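# Move the box marked A into the door tote

## Task

Find the box whose top shows the letter A and place only that box inside the tote near the door, resting fully within the rim with nothing overhanging. All other boxes must stay on their desks, nothing new may end up on the floor, and the robot must not topple or finish leaning. The result must stay in place on its own, without the robot holding it.

## Robot and tools

Robot: TidyBot++, a wheeled base (0.54 m long, 0.50 m wide, 0.38 m tall) on four driven casters. It carries a single seven-joint arm with a two-finger gripper. The shoulder sits 0.12 m ahead of the base centre and 0.68 m above the floor. Cameras: base_camera and wrist_camera (the second looks along the hand).

Frames: the base frame has its origin on the floor beneath the base centre, x ahead, y to the left, z upward. hand_pose is reported in this frame and gives the point halfway between the finger pads; its z axis runs out along the fingers and the fingers close along its y axis. The odometry frame is wherever the base frame was when the scene began. base_odometry heading is positive to the left (-3.142 to 3.142) and counts wheel rotation, so slip shows up as motion. base_tilt is in degrees, positive when leaning forward or right.

Tool execute_actions: argument actions is a list holding one action or none (none just reports state and images). An action may contain base, joints, or both, plus optional speeds. base holds exactly one relative move from where the base currently is: translate_m (metres, forward positive, -2 to 2), strafe_m (metres, left positive, -2 to 2) or rotate_rad (radians, counter-clockwise from above positive, -6.3 to 6.3). joints is a dictionary of absolute targets by name, in radians: joint_1_rad (any angle; positive turns the arm clockwise seen from above, opposite to rotate_rad), joint_2_rad shoulder -2.249 to 2.249, joint_3_rad any angle, joint_4_rad elbow -2.579 to 2.579, joint_5_rad any angle, joint_6_rad wrist -2.099 to 2.099, joint_7_rad any angle (hand down: positive is counter-clockwise from above; at 1.57 the fingers open toward the robot's left and right), and gripper_pos from 0 (open, about 85 mm gap) to 1 (closed); the gap is roughly 85 x (1 - gripper_pos) mm. Unbounded joints rotate the shorter way, so use steps under half a turn. speeds caps top speed for that action only: translate_m and strafe_m 0.05 to 0.5 m/s, rotate_rad 0.1 to 1.57 rad/s (defaults are the maxima). A base move that is too long to finish quickly at its top speed is refused, so split long drives. Unknown keys or out-of-range numbers reject the whole call. cameras is a list of base_camera, wrist_camera or all; omitted or null gives all, [] gives none.

Tool wait: seconds, 0 to 10; nothing new is commanded and it returns the same report as an empty action. Tool zoom_image: camera plus region [x0, y0, x1, y1] in pixels of that camera's most recent full image, origin top-left, at most 504 by 504. Tool finished_scene: scene number; it ends the scene permanently and reports success, so only call it once the box rests in the tote by itself.

Arm geometry: upper arm 0.42 m, forearm 0.31 m, hand 0.31 m to the hand point. With joint_1_rad = 0, joint_3_rad = 3.14, joint_5_rad = 0 the arm stays in the vertical plane along base x; segment tilts from vertical are joint_2_rad, joint_2_rad - joint_4_rad, and joint_2_rad - joint_4_rad - joint_6_rad. Add length x sin for forward reach and length x cos for height above the shoulder. The arm begins folded, hand down. A downward hand reaches at most about 0.94 m above the floor, and only near the base. Closed fingertips project about 20 mm past the hand point.

Reading results: base_status and joint_status describe how the last accepted action ended. done: target reached (for the base, wheels turned the full amount, maybe with slip or short of target if blocked). off_target: stopped short and may still push. contact_stop or time_out: gave up and holds position. not_followed / joint command not followed with a cause: arm targets were withheld, typically to avoid self-collision; the gripper still moves, and withheld targets may be retried later. For gripper_pos 1, done means empty fingers and off_target means something is held. on_its_own lists motion you did not command. motor_effort is percent of max, with peak in brackets; readings are noisy. ARM HIT means a hard strike on the base or the arm itself. Motor temperatures lists one value per arm joint; MOTOR HOT appears from 60 °C, and at 75 °C an OVER-TEMPERATURE FAULT lets the arm sink, with limit_stop_at_motor_heat in joint_status (resend the target).

Precision: friction and load leave the hand a centimetre or more off, more when stretched or carrying. To correct, send each joint its previous command plus (desired - measured); never command a loaded joint to its measured angle. Check true hand position in images.

Avoid: driving while the arm is snagged above about 0.8 m (tipping), sideways shoves on a raised hand, driving the arm into things (torque fault: arm halts 10 s, base keeps going), pushing a blocked base, fingers striking the floor, dropping or slamming the box, and knocking other boxes off their desks. Omitted joints or base may still be pushing toward earlier targets. Loose objects may occasionally be nudged by outside pushes.

Each tool is called by a JSON object that holds its "op" and its "data", one argument or row to a line.

## Session

{"op": "execute_actions", "data": {
  "actions": []
}}

Scene clock: 0.00 s.
Motor temperatures (°C, as the motors report them): [31 29 29 31 34 33 34]
base_odometry: x=+0.000 y=+0.000 heading=+0.000 (m, m, rad; odometry frame)
base_tilt: forward=+0.0 right=+0.2 (deg)
base_status: not commanded
joint_positions: joint_1_rad=+0.038 joint_2_rad=-0.316 joint_3_rad=+3.117 joint_4_rad=-2.538 joint_5_rad=+0.045 joint_6_rad=-0.844 joint_7_rad=+1.521 gripper_pos=+0.000
joint_status: not commanded
motor_effort: joint_1_rad=+0 joint_2_rad=-1 joint_3_rad=+0 joint_4_rad=+13 joint_5_rad=+0 joint_6_rad=+3 joint_7_rad=+1 (%)
hand_pose: x=+0.2618 y=-0.0119 z=+0.5811 quat_wxyz=(+0.020, +0.999, -0.018, +0.039) (m; base frame)
pictures: base_camera, wrist_camera
Images, in order (width x height): base_camera 644x364, wrist_camera 644x476.

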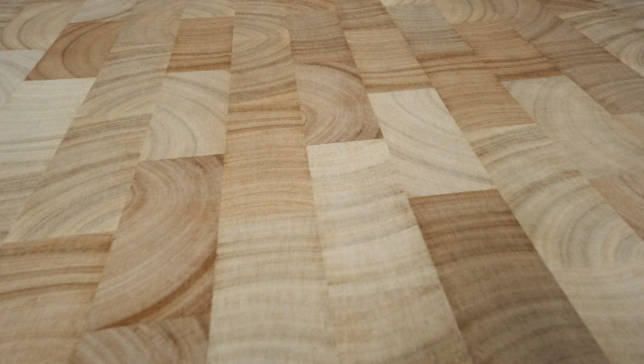

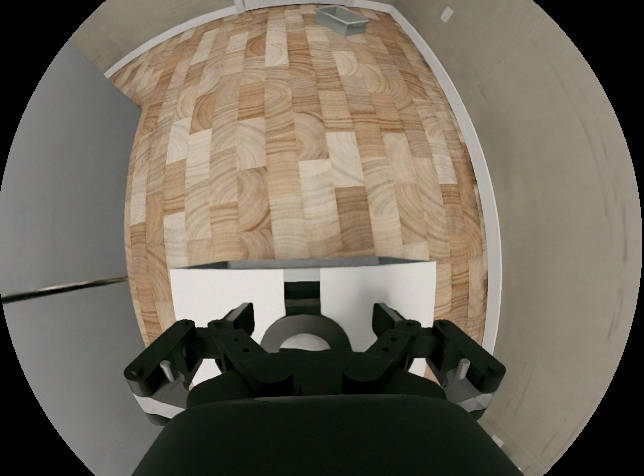

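{"op": "execute_actions", "data": {
  "actions": [
    {"joints":{"joint_6_rad":0.4,"joint_1_rad":0,"joint_5_rad":0,"joint_7_rad":1.57}}
  ],
  "cameras": ["wrist_camera"]
}}

Scene clock: 5.57 s.
Motor temperatures (°C, as the motors report them): [31 29 29 31 34 33 34]
base_odometry: x=+0.000 y=+0.000 heading=+0.000 (m, m, rad; odometry frame)
base_tilt: forward=-0.1 right=+0.1 (deg)
base_status: not commanded
joint_positions: joint_1_rad=+0.013 joint_2_rad=-0.316 joint_3_rad=+3.117 joint_4_rad=-2.537 joint_5_rad=+0.025 joint_6_rad=+0.400 joint_7_rad=+1.537 gripper_pos=+0.000
joint_status: all done
motor_effort: joint_1_rad=+0(1) joint_2_rad=-6(6) joint_3_rad=+0(0) joint_4_rad=+18(18) joint_5_rad=+0(0) joint_6_rad=+10(10) joint_7_rad=+1(0) (%)
hand_pose: x=+0.5396 y=+0.0096 z=+0.8142 quat_wxyz=(-0.007, +0.790, +0.005, +0.613) (m; base frame)
pictures: wrist_camera
Images, in order (width x height): wrist_camera 644x476.

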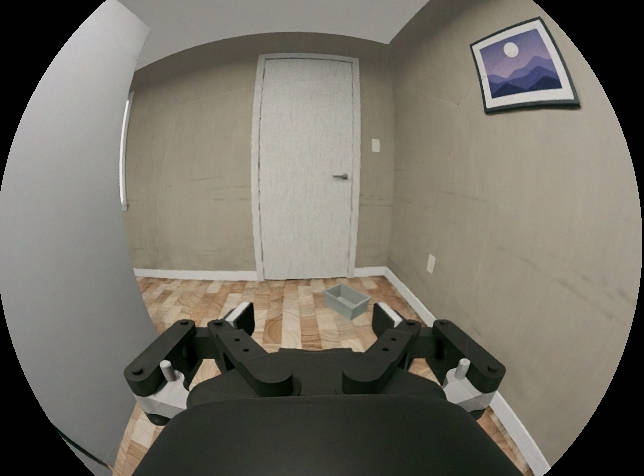

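{"op": "execute_actions", "data": {
  "actions": [
    {"base":{"translate_m":1.0},"joints":{"joint_1_rad":-0.6}}
  ]
}}

Scene clock: 10.57 s.
Motor temperatures (°C, as the motors report them): [31 29 29 31 34 33 34]
base_odometry: x=+1.000 y=-0.001 heading=-0.001 (m, m, rad; odometry frame)
base_tilt: forward=+0.0 right=+0.1 (deg)
base_status: done
joint_positions: joint_1_rad=-0.589 joint_2_rad=-0.316 joint_3_rad=+3.117 joint_4_rad=-2.537 joint_5_rad=+0.024 joint_6_rad=+0.400 joint_7_rad=+1.537 gripper_pos=+0.000
joint_status: all done
motor_effort: joint_1_rad=+0(1) joint_2_rad=-6(8) joint_3_rad=+0(1) joint_4_rad=+18(18) joint_5_rad=+0(1) joint_6_rad=+10(10) joint_7_rad=+1(1) (%)
hand_pose: x=+0.4602 y=+0.2461 z=+0.8142 quat_wxyz=(-0.189, +0.753, +0.239, +0.584) (m; base frame)
pictures: base_camera, wrist_camera
Images, in order (width x height): base_camera 644x364, wrist_camera 644x476.

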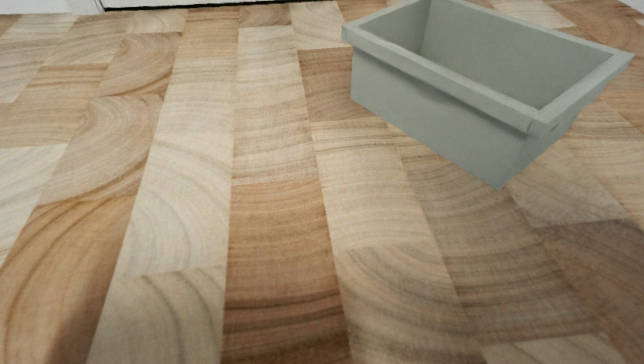

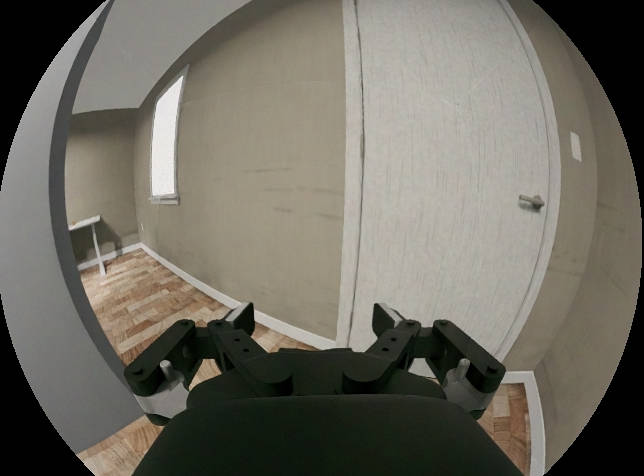

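{"op": "execute_actions", "data": {
  "actions": [
    {"base":{"translate_m":0.15},"joints":{"joint_1_rad":-1.3,"joint_6_rad":0.0}}
  ]
}}

Scene clock: 14.67 s.
Motor temperatures (°C, as the motors report them): [31 29 29 31 34 33 34]
base_odometry: x=+1.151 y=-0.001 heading=-0.001 (m, m, rad; odometry frame)
base_tilt: forward=-0.1 right=+0.1 (deg)
base_status: done
joint_positions: joint_1_rad=-1.289 joint_2_rad=-0.316 joint_3_rad=+3.117 joint_4_rad=-2.537 joint_5_rad=+0.024 joint_6_rad=+0.020 joint_7_rad=+1.537 gripper_pos=+0.000
joint_status: all done
motor_effort: joint_1_rad=-1(0) joint_2_rad=-5(7) joint_3_rad=+0(1) joint_4_rad=+17(19) joint_5_rad=+0(0) joint_6_rad=+9(9) joint_7_rad=+1(1) (%)
hand_pose: x=+0.2121 y=+0.3588 z=+0.7080 quat_wxyz=(-0.276, +0.708, +0.542, +0.360) (m; base frame)
pictures: base_camera, wrist_camera
Images, in order (width x height): base_camera 644x364, wrist_camera 644x476.

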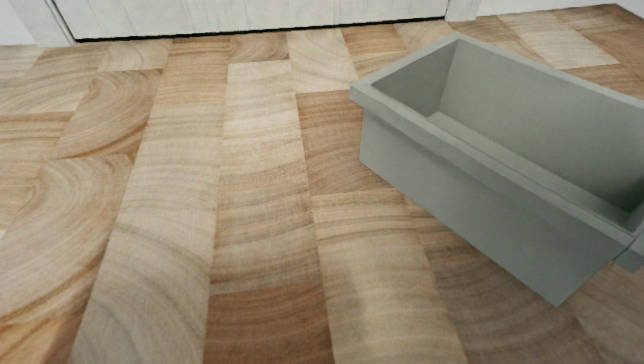

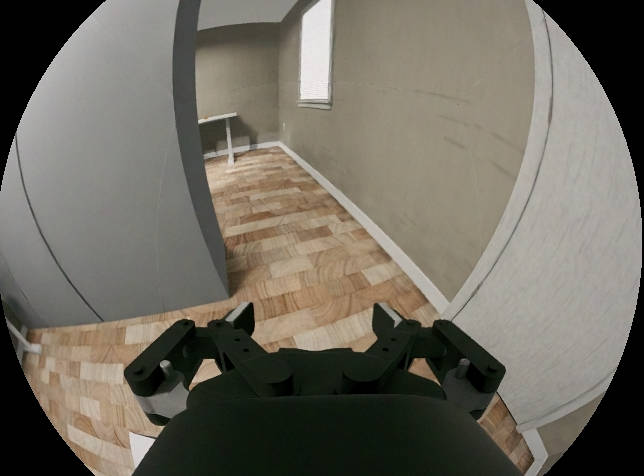

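{"op": "execute_actions", "data": {
  "actions": [
    {"base":{"rotate_rad":1.571},"joints":{"joint_1_rad":0.5,"joint_6_rad":-0.3}}
  ],
  "cameras": []
}}

{"op": "execute_actions", "data": {
  "actions": [
    {"base":{"translate_m":0.3}}
  ]
}}

Scene clock: 21.23 s.
Motor temperatures (°C, as the motors report them): [31 29 29 31 34 33 34]
base_odometry: x=+1.151 y=-0.001 heading=+1.569 (m, m, rad; odometry frame)
base_tilt: forward=-0.1 right=+0.2 (deg)
base_status: done
joint_positions: joint_1_rad=+0.489 joint_2_rad=-0.316 joint_3_rad=+3.117 joint_4_rad=-2.537 joint_5_rad=+0.024 joint_6_rad=-0.278 joint_7_rad=+1.537 gripper_pos=+0.000
joint_status: all done
motor_effort: joint_1_rad=+0(1) joint_2_rad=-4(6) joint_3_rad=+0(1) joint_4_rad=+16(18) joint_5_rad=+0(0) joint_6_rad=+7(9) joint_7_rad=+1(1) (%)
hand_pose: x=+0.3916 y=-0.1380 z=+0.6421 quat_wxyz=(+0.078, +0.922, -0.224, +0.306) (m; base frame)
pictures: none
No camera images: the call's "cameras" was empty. Leave "cameras" out to get every camera's image.

Scene clock: 23.13 s.
Motor temperatures (°C, as the motors report them): [31 29 29 31 34 33 34]
base_odometry: x=+1.151 y=+0.299 heading=+1.570 (m, m, rad; odometry frame)
base_tilt: forward=+0.0 right=+0.1 (deg)
base_status: done
joint_positions: joint_1_rad=+0.489 joint_2_rad=-0.316 joint_3_rad=+3.117 joint_4_rad=-2.537 joint_5_rad=+0.024 joint_6_rad=-0.281 joint_7_rad=+1.537 gripper_pos=+0.000
joint_status: not commanded
motor_effort: joint_1_rad=+0(1) joint_2_rad=-4(6) joint_3_rad=+0(0) joint_4_rad=+16(17) joint_5_rad=+0(0) joint_6_rad=+7(7) joint_7_rad=+1(1) (%)
hand_pose: x=+0.3910 y=-0.1378 z=+0.6416 quat_wxyz=(+0.077, +0.922, -0.224, +0.305) (m; base frame)
pictures: base_camera, wrist_camera
Images, in order (width x height): base_camera 644x364, wrist_camera 644x476.

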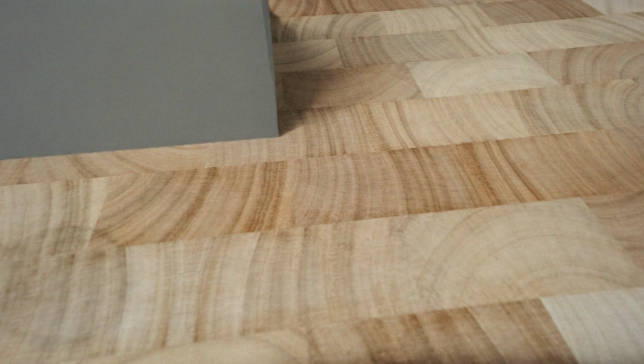

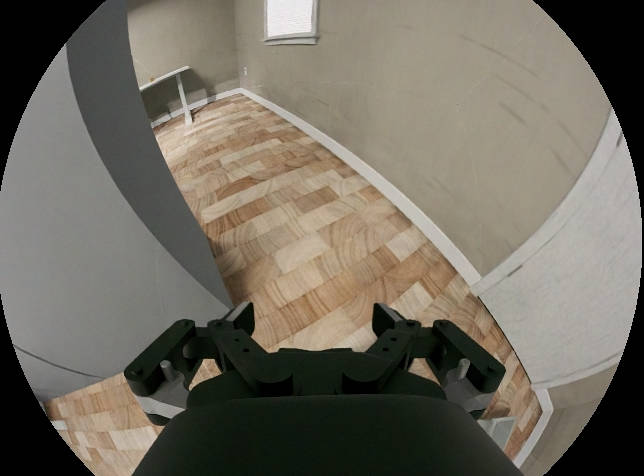

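{"op": "execute_actions", "data": {
  "actions": [
    {"base":{"rotate_rad":0.1},"joints":{"joint_1_rad":0,"joint_6_rad":-0.5}}
  ],
  "cameras": []
}}

{"op": "execute_actions", "data": {
  "actions": [
    {"base":{"translate_m":0.15}}
  ],
  "cameras": []
}}

{"op": "execute_actions", "data": {
  "actions": [
    {"base":{"strafe_m":-0.5},"joints":{"joint_6_rad":-0.2}}
  ]
}}

Scene clock: 27.97 s.
Motor temperatures (°C, as the motors report them): [31 29 29 31 34 33 34]
base_odometry: x=+1.151 y=+0.299 heading=+1.670 (m, m, rad; odometry frame)
base_tilt: forward=-0.1 right=+0.1 (deg)
base_status: done
joint_positions: joint_1_rad=+0.011 joint_2_rad=-0.316 joint_3_rad=+3.117 joint_4_rad=-2.537 joint_5_rad=+0.024 joint_6_rad=-0.479 joint_7_rad=+1.537 gripper_pos=+0.000
joint_status: all done
motor_effort: joint_1_rad=+0(1) joint_2_rad=-3(4) joint_3_rad=+0(0) joint_4_rad=+15(15) joint_5_rad=+0(0) joint_6_rad=+6(7) joint_7_rad=+1(1) (%)
hand_pose: x=+0.3711 y=+0.0004 z=+0.6099 quat_wxyz=(+0.006, +0.976, -0.001, +0.219) (m; base frame)
pictures: none
No camera images: the call's "cameras" was empty. Leave "cameras" out to get every camera's image.

Scene clock: 29.40 s.
Motor temperatures (°C, as the motors report them): [31 29 29 31 34 33 34]
base_odometry: x=+1.136 y=+0.449 heading=+1.671 (m, m, rad; odometry frame)
base_tilt: forward=-0.1 right=+0.1 (deg)
base_status: done
joint_positions: joint_1_rad=+0.011 joint_2_rad=-0.316 joint_3_rad=+3.117 joint_4_rad=-2.537 joint_5_rad=+0.024 joint_6_rad=-0.481 joint_7_rad=+1.537 gripper_pos=+0.000
joint_status: not commanded
motor_effort: joint_1_rad=+0(0) joint_2_rad=-3(5) joint_3_rad=+0(0) joint_4_rad=+15(16) joint_5_rad=+0(1) joint_6_rad=+5(6) joint_7_rad=+1(1) (%)
hand_pose: x=+0.3705 y=+0.0004 z=+0.6096 quat_wxyz=(+0.006, +0.976, -0.001, +0.218) (m; base frame)
pictures: none
No camera images: the call's "cameras" was empty. Leave "cameras" out to get every camera's image.

Scene clock: 31.77 s.
Motor temperatures (°C, as the motors report them): [31 29 29 31 34 33 34]
base_odometry: x=+1.633 y=+0.499 heading=+1.672 (m, m, rad; odometry frame)
base_tilt: forward=-0.1 right=+0.1 (deg)
base_status: done
joint_positions: joint_1_rad=+0.011 joint_2_rad=-0.316 joint_3_rad=+3.117 joint_4_rad=-2.533 joint_5_rad=+0.023 joint_6_rad=-0.200 joint_7_rad=+1.537 gripper_pos=+0.000
joint_status: all done
motor_effort: joint_1_rad=+0(1) joint_2_rad=-4(5) joint_3_rad=+0(1) joint_4_rad=+16(17) joint_5_rad=+0(0) joint_6_rad=+7(8) joint_7_rad=+1(1) (%)
hand_pose: x=+0.4451 y=+0.0036 z=+0.6592 quat_wxyz=(+0.002, +0.935, +0.001, +0.354) (m; base frame)
pictures: base_camera, wrist_camera
Images, in order (width x height): base_camera 644x364, wrist_camera 644x476.

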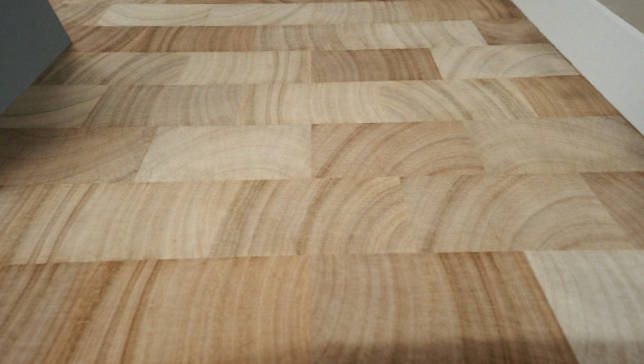

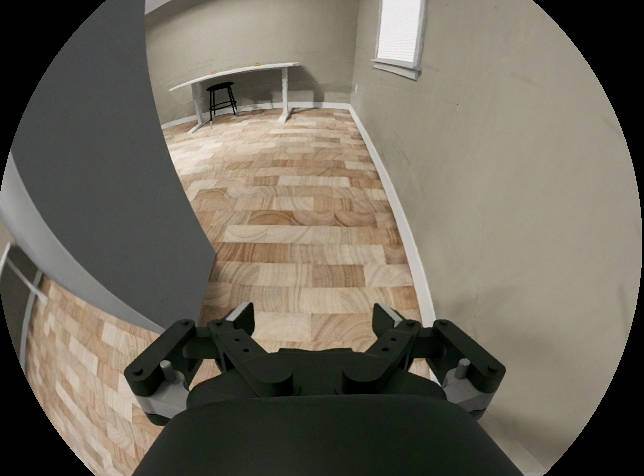

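The gap is centred. Driving through it and looking into the room.

{"op": "execute_actions", "data": {
  "actions": [
    {"base":{"translate_m":1.4},"joints":{"joint_6_rad":0.4,"joint_1_rad":-0.3}}
  ]
}}

Scene clock: 36.43 s.
Motor temperatures (°C, as the motors report them): [31 29 29 31 34 33 34]
base_odometry: x=+1.493 y=+1.892 heading=+1.671 (m, m, rad; odometry frame)
base_tilt: forward=-0.1 right=+0.2 (deg)
base_status: done
joint_positions: joint_1_rad=-0.290 joint_2_rad=-0.317 joint_3_rad=+3.117 joint_4_rad=-2.533 joint_5_rad=+0.023 joint_6_rad=+0.384 joint_7_rad=+1.537 gripper_pos=+0.000
joint_status: all done
motor_effort: joint_1_rad=+0(0) joint_2_rad=-6(8) joint_3_rad=+0(1) joint_4_rad=+17(18) joint_5_rad=+0(0) joint_6_rad=+10(10) joint_7_rad=+1(1) (%)
hand_pose: x=+0.5174 y=+0.1343 z=+0.8116 quat_wxyz=(-0.099, +0.784, +0.124, +0.601) (m; base frame)
pictures: base_camera, wrist_camera
Images, in order (width x height): base_camera 644x364, wrist_camera 644x476.

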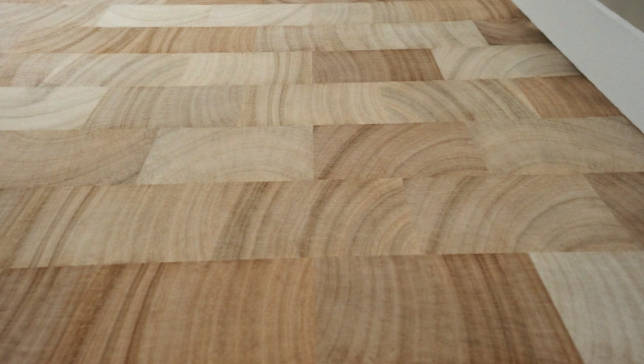

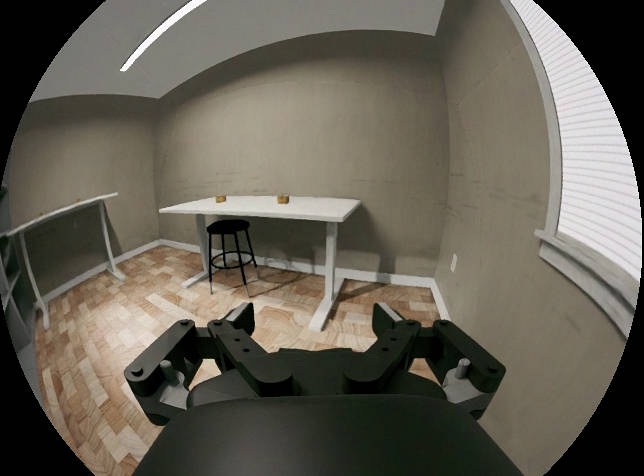

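{"op": "execute_actions", "data": {
  "actions": [
    {"base":{"strafe_m":0.7},"joints":{"joint_1_rad":0,"joint_2_rad":0,"joint_4_rad":-0.8,"joint_6_rad":-1.5}}
  ]
}}

Scene clock: 42.50 s.
Motor temperatures (°C, as the motors report them): [31 29 29 31 34 33 34]
base_odometry: x=+0.796 y=+1.823 heading=+1.671 (m, m, rad; odometry frame)
base_tilt: forward=-0.1 right=+0.1 (deg)
base_status: done
joint_positions: joint_1_rad=-0.012 joint_2_rad=-0.025 joint_3_rad=+3.117 joint_4_rad=-0.816 joint_5_rad=+0.021 joint_6_rad=-1.480 joint_7_rad=+1.537 gripper_pos=+0.000
joint_status: all done
motor_effort: joint_1_rad=+0(0) joint_2_rad=-15(17) joint_3_rad=+0(1) joint_4_rad=+15(21) joint_5_rad=+1(0) joint_6_rad=+8(10) joint_7_rad=+1(1) (%)
hand_pose: x=+0.5696 y=+0.0117 z=+1.1228 quat_wxyz=(-0.005, +0.907, -0.002, +0.422) (m; base frame)
pictures: base_camera, wrist_camera
Images, in order (width x height): base_camera 644x364, wrist_camera 644x476.

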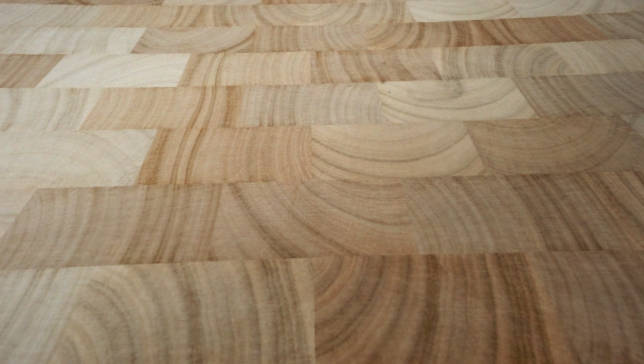

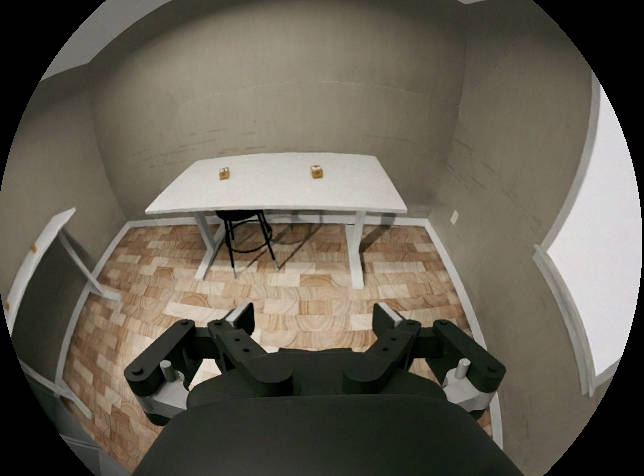

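{"op": "zoom_image", "data": {
  "camera": "wrist_camera",
  "region": [200, 150, 340, 200]
}}

Region (200, 150, 340, 200) of wrist_camera's 644x476 image, scaled by 3.600; it fills the top 180 rows of this view, and the rest is white.

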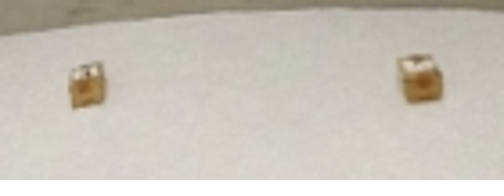

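{"op": "execute_actions", "data": {
  "actions": [
    {"base":{"translate_m":0.75},"joints":{"joint_6_rad":-1.7}}
  ]
}}

{"op": "zoom_image", "data": {
  "camera": "wrist_camera",
  "region": [120, 100, 400, 260]
}}

Scene clock: 50.07 s.
Motor temperatures (°C, as the motors report them): [31 29 29 31 34 33 34]
base_odometry: x=+0.721 y=+2.569 heading=+1.671 (m, m, rad; odometry frame)
base_tilt: forward=+0.0 right=+0.1 (deg)
base_status: done
joint_positions: joint_1_rad=-0.012 joint_2_rad=-0.006 joint_3_rad=+3.117 joint_4_rad=-0.812 joint_5_rad=+0.021 joint_6_rad=-1.701 joint_7_rad=+1.537 gripper_pos=+0.000
joint_status: all done
motor_effort: joint_1_rad=+0(1) joint_2_rad=-17(18) joint_3_rad=+0(1) joint_4_rad=+15(16) joint_5_rad=+0(0) joint_6_rad=+6(9) joint_7_rad=+1(1) (%)
hand_pose: x=+0.5277 y=+0.0098 z=+1.0693 quat_wxyz=(-0.001, +0.950, -0.003, +0.312) (m; base frame)
pictures: base_camera, wrist_camera
Images, in order (width x height): base_camera 644x364, wrist_camera 644x476.

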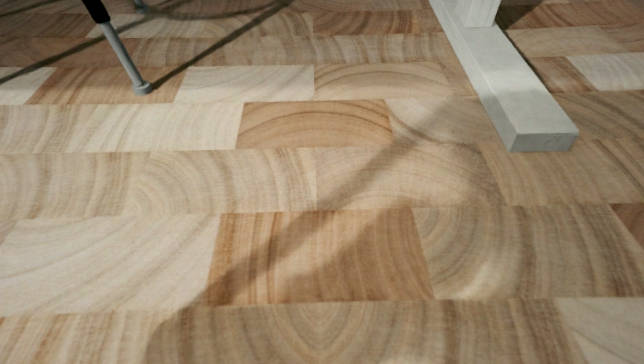

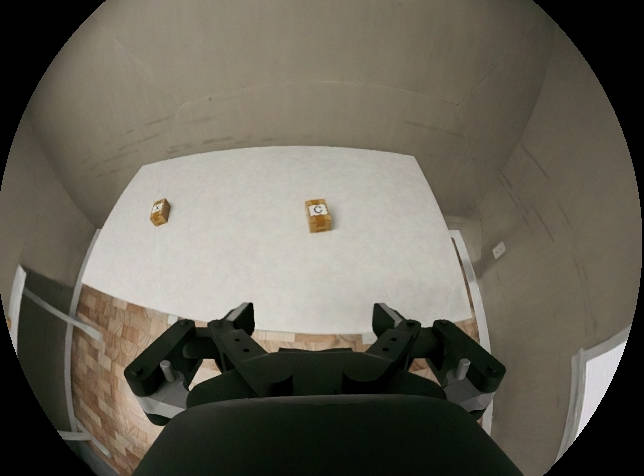

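Region (120, 100, 400, 260) of wrist_camera's 644x476 image, scaled by 1.800; it fills the top 288 rows of this view, and the rest is white.

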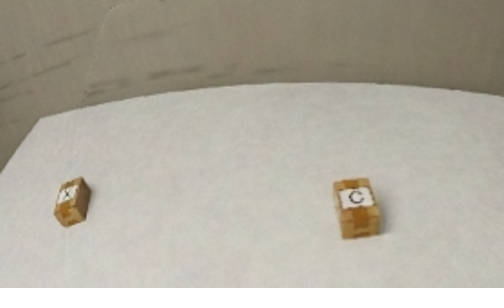

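{"op": "execute_actions", "data": {
  "actions": [
    {"base":{"rotate_rad":1.571},"joints":{"joint_4_rad":-0.5,"joint_6_rad":-1.6}}
  ]
}}

Scene clock: 53.07 s.
Motor temperatures (°C, as the motors report them): [31 29 29 31 34 33 34]
base_odometry: x=+0.721 y=+2.569 heading=-3.042 (m, m, rad; odometry frame)
base_tilt: forward=-0.1 right=+0.1 (deg)
base_status: done
joint_positions: joint_1_rad=-0.007 joint_2_rad=-0.005 joint_3_rad=+3.117 joint_4_rad=-0.519 joint_5_rad=+0.019 joint_6_rad=-1.617 joint_7_rad=+1.537 gripper_pos=+0.000
joint_status: all done
motor_effort: joint_1_rad=+0(2) joint_2_rad=-12(17) joint_3_rad=+0(2) joint_4_rad=+12(15) joint_5_rad=+0(1) joint_6_rad=+8(8) joint_7_rad=+1(1) (%)
hand_pose: x=+0.5349 y=+0.0085 z=+1.2107 quat_wxyz=(-0.007, +0.875, -0.006, +0.484) (m; base frame)
pictures: base_camera, wrist_camera
Images, in order (width x height): base_camera 644x364, wrist_camera 644x476.

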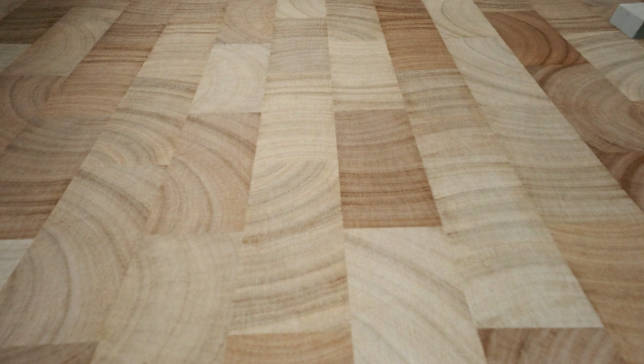

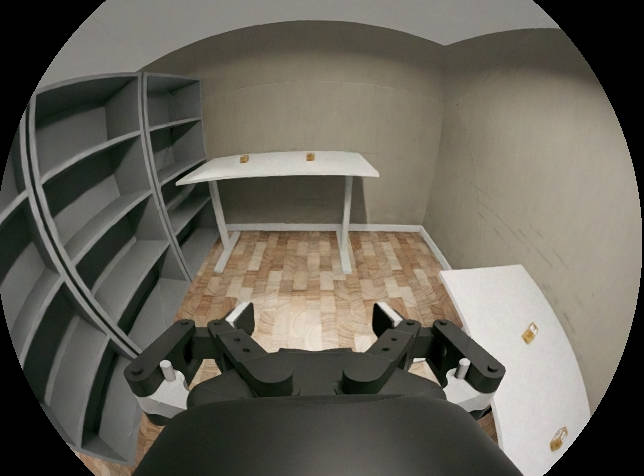

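{"op": "execute_actions", "data": {
  "actions": [
    {"base":{"translate_m":1.0},"joints":{"joint_4_rad":-0.3,"joint_6_rad":-1.85}}
  ]
}}

{"op": "zoom_image", "data": {
  "camera": "wrist_camera",
  "region": [120, 120, 400, 260]
}}

Scene clock: 58.70 s.
Motor temperatures (°C, as the motors report them): [31 29 29 31 34 33 34]
base_odometry: x=-0.274 y=+2.468 heading=-3.041 (m, m, rad; odometry frame)
base_tilt: forward=+0.0 right=+0.1 (deg)
base_status: done
joint_positions: joint_1_rad=-0.007 joint_2_rad=+0.000 joint_3_rad=+3.117 joint_4_rad=-0.311 joint_5_rad=+0.019 joint_6_rad=-1.833 joint_7_rad=+1.537 gripper_pos=+0.000
joint_status: all done
motor_effort: joint_1_rad=+0(1) joint_2_rad=-10(14) joint_3_rad=+0(1) joint_4_rad=+9(13) joint_5_rad=+0(1) joint_6_rad=+8(9) joint_7_rad=+1(1) (%)
hand_pose: x=+0.4762 y=+0.0068 z=+1.2331 quat_wxyz=(-0.009, +0.878, -0.008, +0.478) (m; base frame)
pictures: base_camera, wrist_camera
Images, in order (width x height): base_camera 644x364, wrist_camera 644x476.

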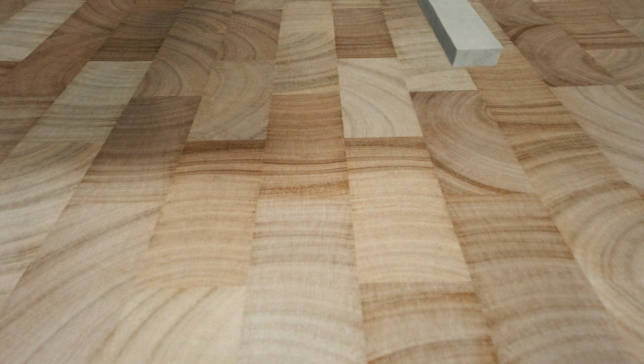

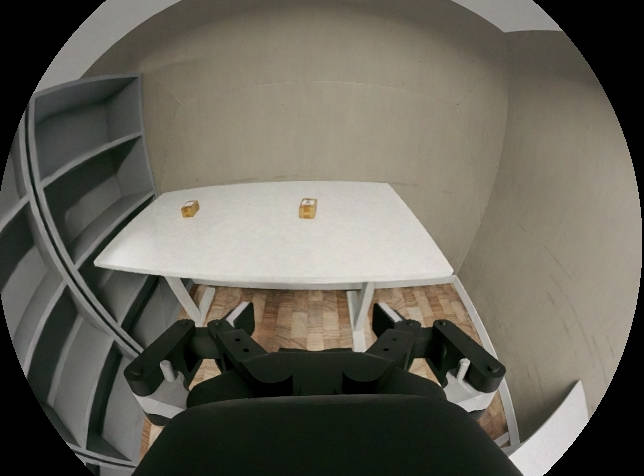

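Region (120, 120, 400, 260) of wrist_camera's 644x476 image, scaled by 1.800.

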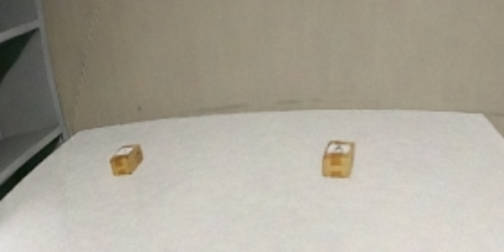

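{"op": "execute_actions", "data": {
  "actions": [
    {"base":{"strafe_m":0.06}}
  ],
  "cameras": []
}}

{"op": "execute_actions", "data": {
  "actions": [
    {"base":{"translate_m":0.3}}
  ]
}}

{"op": "zoom_image", "data": {
  "camera": "wrist_camera",
  "region": [250, 180, 390, 300]
}}

Scene clock: 67.57 s.
Motor temperatures (°C, as the motors report them): [31 29 29 31 34 33 34]
base_odometry: x=-0.269 y=+2.408 heading=-3.041 (m, m, rad; odometry frame)
base_tilt: forward=+0.0 right=+0.1 (deg)
base_status: done
joint_positions: joint_1_rad=-0.007 joint_2_rad=+0.000 joint_3_rad=+3.117 joint_4_rad=-0.311 joint_5_rad=+0.019 joint_6_rad=-1.833 joint_7_rad=+1.537 gripper_pos=+0.000
joint_status: not commanded
motor_effort: joint_1_rad=+0(1) joint_2_rad=-9(11) joint_3_rad=+0(1) joint_4_rad=+9(9) joint_5_rad=+0(1) joint_6_rad=+9(10) joint_7_rad=+1(1) (%)
hand_pose: x=+0.4762 y=+0.0069 z=+1.2331 quat_wxyz=(-0.009, +0.878, -0.008, +0.478) (m; base frame)
pictures: none
No camera images: the call's "cameras" was empty. Leave "cameras" out to get every camera's image.

Scene clock: 69.47 s.
Motor temperatures (°C, as the motors report them): [31 29 29 31 34 33 34]
base_odometry: x=-0.567 y=+2.378 heading=-3.041 (m, m, rad; odometry frame)
base_tilt: forward=-0.1 right=+0.1 (deg)
base_status: done
joint_positions: joint_1_rad=-0.007 joint_2_rad=+0.008 joint_3_rad=+3.117 joint_4_rad=-0.311 joint_5_rad=+0.019 joint_6_rad=-1.833 joint_7_rad=+1.537 gripper_pos=+0.000
joint_status: not commanded
motor_effort: joint_1_rad=+0(1) joint_2_rad=-9(14) joint_3_rad=+0(1) joint_4_rad=+9(10) joint_5_rad=+0(0) joint_6_rad=+9(10) joint_7_rad=+1(1) (%)
hand_pose: x=+0.4806 y=+0.0069 z=+1.2304 quat_wxyz=(-0.009, +0.880, -0.008, +0.475) (m; base frame)
pictures: base_camera, wrist_camera
Images, in order (width x height): base_camera 644x364, wrist_camera 644x476.

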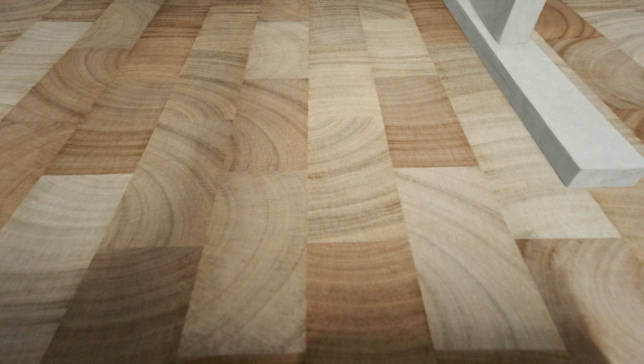

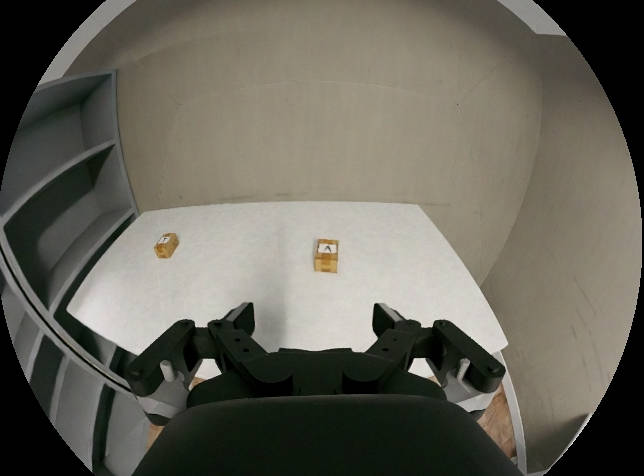

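Region (250, 180, 390, 300) of wrist_camera's 644x476 image, scaled by 3.600; it fills the top 432 rows of this view, and the rest is white.

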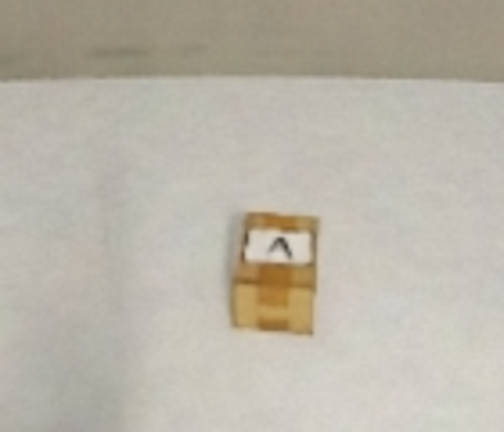

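{"op": "execute_actions", "data": {
  "actions": [
    {"base":{"translate_m":0.17},"joints":{"joint_4_rad":-0.45,"joint_6_rad":-2.0},"speeds":{"translate_m":0.3}}
  ]
}}

{"op": "zoom_image", "data": {
  "camera": "wrist_camera",
  "region": [60, 150, 420, 330]
}}

Scene clock: 73.17 s.
Motor temperatures (°C, as the motors report them): [31 29 29 31 34 33 34]
base_odometry: x=-0.737 y=+2.360 heading=-3.041 (m, m, rad; odometry frame)
base_tilt: forward=+0.0 right=+0.1 (deg)
base_status: done
joint_positions: joint_1_rad=-0.007 joint_2_rad=+0.009 joint_3_rad=+3.117 joint_4_rad=-0.438 joint_5_rad=+0.019 joint_6_rad=-1.980 joint_7_rad=+1.537 gripper_pos=+0.000
joint_status: all done
motor_effort: joint_1_rad=+0(0) joint_2_rad=-11(15) joint_3_rad=+0(0) joint_4_rad=+10(11) joint_5_rad=+0(0) joint_6_rad=+8(9) joint_7_rad=+1(1) (%)
hand_pose: x=+0.4625 y=+0.0066 z=+1.1509 quat_wxyz=(-0.005, +0.937, -0.008, +0.350) (m; base frame)
pictures: base_camera, wrist_camera
Images, in order (width x height): base_camera 644x364, wrist_camera 644x476.

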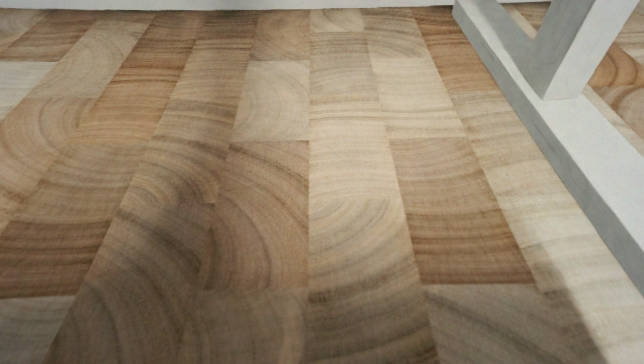

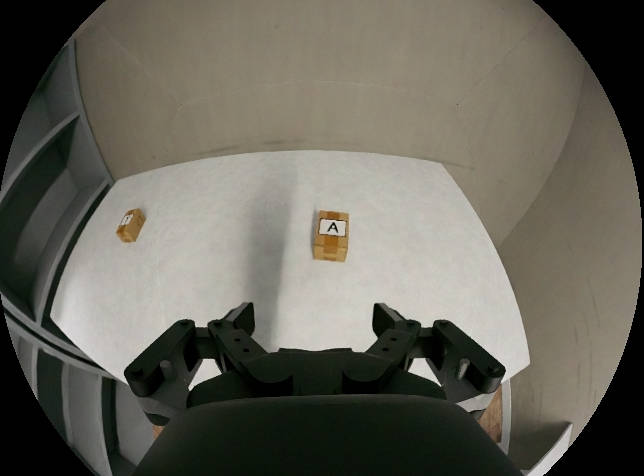

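Region (60, 150, 420, 330) of wrist_camera's 644x476 image, scaled by 1.400.

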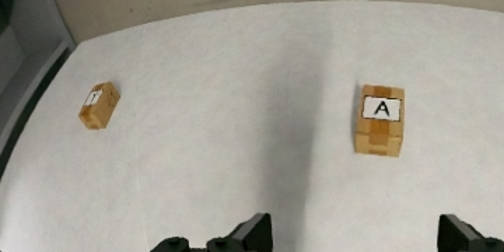

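{"op": "execute_actions", "data": {
  "actions": [
    {"joints":{"joint_1_rad":0.045,"joint_2_rad":0.08,"joint_3_rad":3.16,"joint_4_rad":-0.78,"joint_5_rad":-0.02,"joint_6_rad":-1.33,"joint_7_rad":1.6}}
  ],
  "cameras": ["wrist_camera"]
}}

Scene clock: 80.37 s.
Motor temperatures (°C, as the motors report them): [31 29 29 31 34 33 34]
base_odometry: x=-0.737 y=+2.360 heading=-3.041 (m, m, rad; odometry frame)
base_tilt: forward=+0.0 right=+0.2 (deg)
base_status: not commanded
joint_positions: joint_1_rad=+0.032 joint_2_rad=+0.075 joint_3_rad=+3.142 joint_4_rad=-0.769 joint_5_rad=+0.005 joint_6_rad=-1.348 joint_7_rad=+1.567 gripper_pos=+0.000
joint_status: all done
motor_effort: joint_1_rad=+0(0) joint_2_rad=-21(22) joint_3_rad=+0(1) joint_4_rad=+16(18) joint_5_rad=+0(1) joint_6_rad=+9(9) joint_7_rad=+1(0) (%)
hand_pose: x=+0.6385 y=-0.0168 z=+1.1291 quat_wxyz=(+0.009, +0.889, -0.017, +0.457) (m; base frame)
pictures: wrist_camera
Images, in order (width x height): wrist_camera 644x476.

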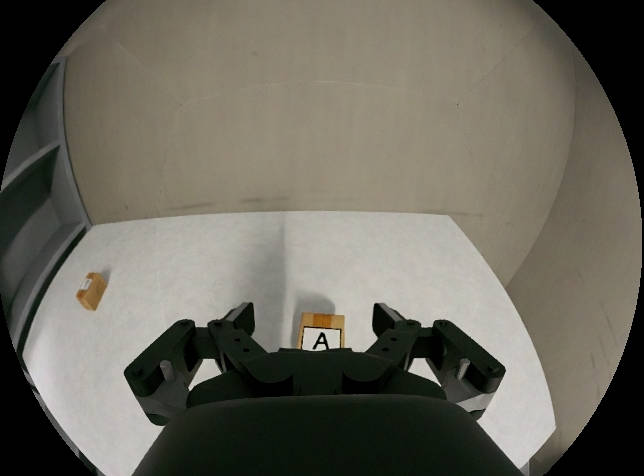

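{"op": "execute_actions", "data": {
  "actions": [
    {"joints":{"joint_1_rad":0.062,"joint_2_rad":0.01,"joint_4_rad":-1.10,"joint_6_rad":-1.10}}
  ],
  "cameras": ["wrist_camera"]
}}

Scene clock: 84.17 s.
Motor temperatures (°C, as the motors report them): [31 29 29 31 34 33 34]
base_odometry: x=-0.737 y=+2.360 heading=-3.041 (m, m, rad; odometry frame)
base_tilt: forward=-0.1 right=+0.1 (deg)
base_status: not commanded
joint_positions: joint_1_rad=+0.048 joint_2_rad=+0.033 joint_3_rad=+3.142 joint_4_rad=-1.085 joint_5_rad=+0.005 joint_6_rad=-1.122 joint_7_rad=+1.567 gripper_pos=+0.000
joint_status: all done
motor_effort: joint_1_rad=+0(1) joint_2_rad=-21(22) joint_3_rad=+0(0) joint_4_rad=+19(19) joint_5_rad=+0(0) joint_6_rad=+8(9) joint_7_rad=+1(1) (%)
hand_pose: x=+0.6591 y=-0.0260 z=+1.0468 quat_wxyz=(+0.012, +0.900, -0.023, +0.436) (m; base frame)
pictures: wrist_camera
Images, in order (width x height): wrist_camera 644x476.

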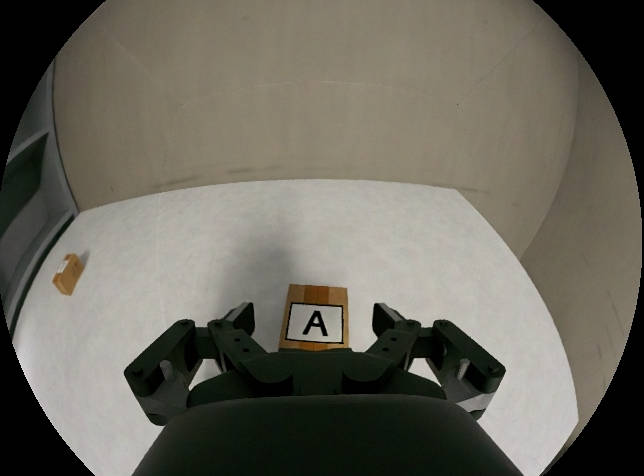

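{"op": "execute_actions", "data": {
  "actions": [
    {"joints":{"joint_4_rad":-1.21,"joint_6_rad":-0.985}}
  ],
  "cameras": ["wrist_camera"]
}}

Scene clock: 87.93 s.
Motor temperatures (°C, as the motors report them): [31 29 29 31 34 33 34]
base_odometry: x=-0.737 y=+2.360 heading=-3.041 (m, m, rad; odometry frame)
base_tilt: forward=+0.0 right=+0.2 (deg)
base_status: not commanded
joint_positions: joint_1_rad=+0.048 joint_2_rad=+0.027 joint_3_rad=+3.142 joint_4_rad=-1.197 joint_5_rad=+0.005 joint_6_rad=-1.006 joint_7_rad=+1.567 gripper_pos=+0.000
joint_status: all done
motor_effort: joint_1_rad=+0(0) joint_2_rad=-21(23) joint_3_rad=+0(0) joint_4_rad=+19(21) joint_5_rad=+0(0) joint_6_rad=+8(9) joint_7_rad=+1(1) (%)
hand_pose: x=+0.6714 y=-0.0265 z=+1.0183 quat_wxyz=(+0.012, +0.898, -0.023, +0.440) (m; base frame)
pictures: wrist_camera
Images, in order (width x height): wrist_camera 644x476.

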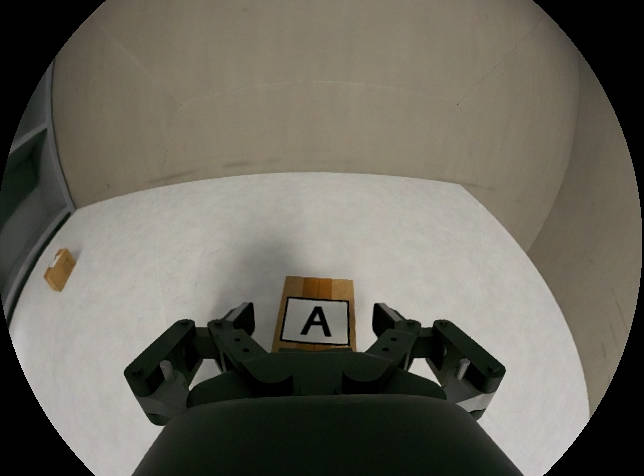

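{"op": "execute_actions", "data": {
  "actions": [
    {"joints":{"joint_4_rad":-1.25}}
  ],
  "cameras": ["wrist_camera"]
}}

Scene clock: 90.97 s.
Motor temperatures (°C, as the motors report them): [31 29 29 31 34 33 34]
base_odometry: x=-0.737 y=+2.360 heading=-3.041 (m, m, rad; odometry frame)
base_tilt: forward=+0.0 right=+0.1 (deg)
base_status: not commanded
joint_positions: joint_1_rad=+0.048 joint_2_rad=+0.026 joint_3_rad=+3.142 joint_4_rad=-1.237 joint_5_rad=+0.005 joint_6_rad=-1.005 joint_7_rad=+1.567 gripper_pos=+0.000
joint_status: all done
motor_effort: joint_1_rad=+0(0) joint_2_rad=-21(23) joint_3_rad=+0(0) joint_4_rad=+19(20) joint_5_rad=+0(0) joint_6_rad=+8(9) joint_7_rad=+1(1) (%)
hand_pose: x=+0.6675 y=-0.0263 z=+0.9978 quat_wxyz=(+0.012, +0.906, -0.023, +0.423) (m; base frame)
pictures: wrist_camera
Images, in order (width x height): wrist_camera 644x476.

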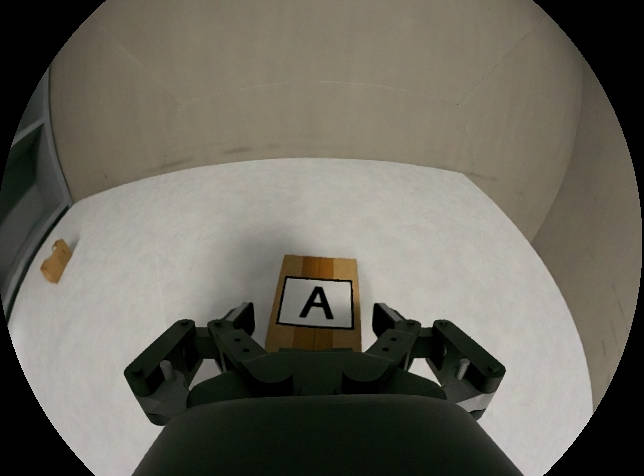

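{"op": "execute_actions", "data": {
  "actions": [
    {"joints":{"joint_4_rad":-1.28}}
  ],
  "cameras": ["wrist_camera"]
}}

Scene clock: 92.53 s.
Motor temperatures (°C, as the motors report them): [31 29 29 31 34 33 34]
base_odometry: x=-0.737 y=+2.360 heading=-3.041 (m, m, rad; odometry frame)
base_tilt: forward=+0.0 right=+0.1 (deg)
base_status: not commanded
joint_positions: joint_1_rad=+0.048 joint_2_rad=+0.026 joint_3_rad=+3.142 joint_4_rad=-1.266 joint_5_rad=+0.005 joint_6_rad=-1.005 joint_7_rad=+1.567 gripper_pos=+0.000
joint_status: all done
motor_effort: joint_1_rad=+0(0) joint_2_rad=-21(23) joint_3_rad=+0(0) joint_4_rad=+20(20) joint_5_rad=+0(0) joint_6_rad=+8(9) joint_7_rad=+1(1) (%)
hand_pose: x=+0.6642 y=-0.0262 z=+0.9823 quat_wxyz=(+0.012, +0.912, -0.023, +0.410) (m; base frame)
pictures: wrist_camera
Images, in order (width x height): wrist_camera 644x476.

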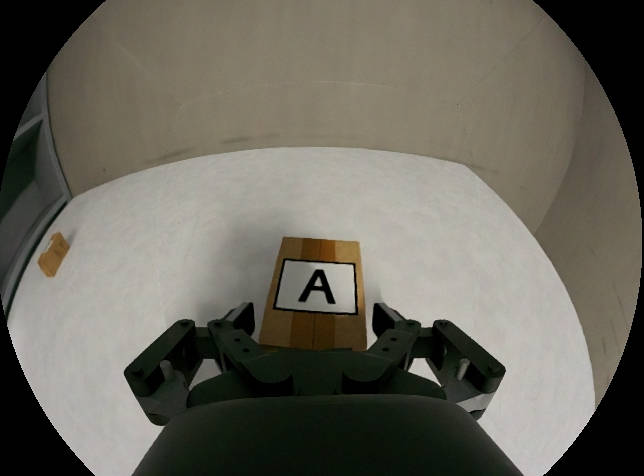

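{"op": "execute_actions", "data": {
  "actions": [
    {"joints":{"gripper_pos":1}}
  ],
  "cameras": ["wrist_camera"]
}}

Scene clock: 94.53 s.
Motor temperatures (°C, as the motors report them): [31 29 29 31 34 33 34]
base_odometry: x=-0.736 y=+2.360 heading=-3.041 (m, m, rad; odometry frame)
base_tilt: forward=+0.0 right=+0.1 (deg)
base_status: not commanded
joint_positions: joint_1_rad=+0.048 joint_2_rad=+0.024 joint_3_rad=+3.142 joint_4_rad=-1.268 joint_5_rad=+0.005 joint_6_rad=-1.002 joint_7_rad=+1.567 gripper_pos=+0.345
joint_status: gripper_pos off_target (ended at +0.345, target +1.000)
motor_effort: joint_1_rad=+0(0) joint_2_rad=-21(22) joint_3_rad=+0(0) joint_4_rad=+19(20) joint_5_rad=+0(0) joint_6_rad=+7(9) joint_7_rad=+1(1) (%)
hand_pose: x=+0.6639 y=-0.0263 z=+0.9832 quat_wxyz=(+0.012, +0.911, -0.023, +0.411) (m; base frame)
pictures: wrist_camera
Images, in order (width x height): wrist_camera 644x476.

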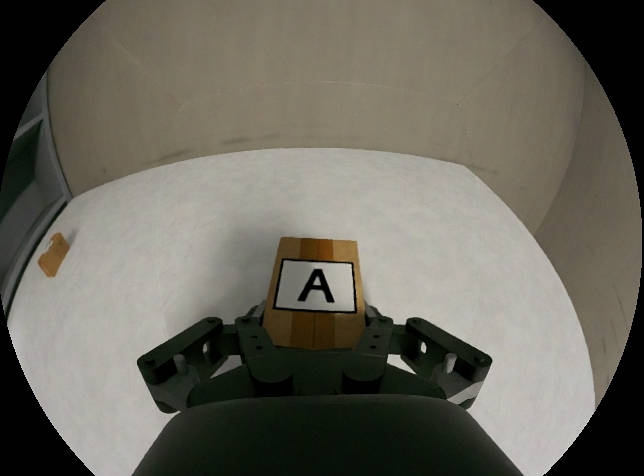

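Gripped. Lifting the box off the desk.

{"op": "execute_actions", "data": {
  "actions": [
    {"joints":{"joint_4_rad":-1.05,"gripper_pos":1}}
  ],
  "cameras": ["wrist_camera"]
}}

Scene clock: 97.43 s.
Motor temperatures (°C, as the motors report them): [31 29 29 31 34 33 34]
base_odometry: x=-0.736 y=+2.360 heading=-3.041 (m, m, rad; odometry frame)
base_tilt: forward=+0.0 right=+0.1 (deg)
base_status: not commanded
joint_positions: joint_1_rad=+0.048 joint_2_rad=+0.022 joint_3_rad=+3.142 joint_4_rad=-1.066 joint_5_rad=+0.005 joint_6_rad=-1.002 joint_7_rad=+1.567 gripper_pos=+0.345
joint_status: gripper_pos off_target (ended at +0.345, target +1.000); the others done
motor_effort: joint_1_rad=+0(0) joint_2_rad=-22(24) joint_3_rad=+0(0) joint_4_rad=+20(22) joint_5_rad=-1(0) joint_6_rad=+10(9) joint_7_rad=+1(1) (%)
hand_pose: x=+0.6762 y=-0.0269 z=+1.0937 quat_wxyz=(+0.014, +0.865, -0.022, +0.502) (m; base frame)
pictures: wrist_camera
Images, in order (width x height): wrist_camera 644x476.

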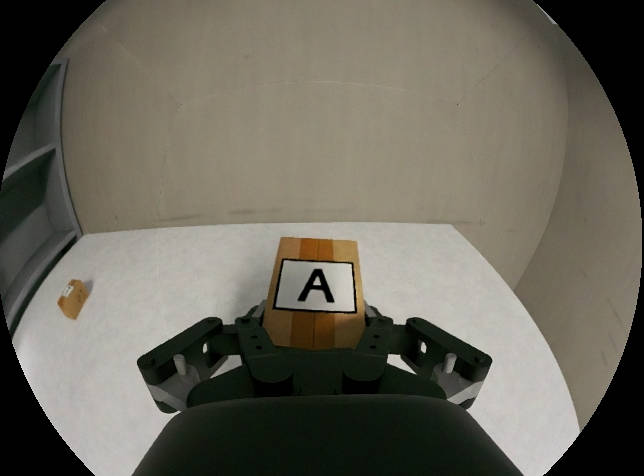

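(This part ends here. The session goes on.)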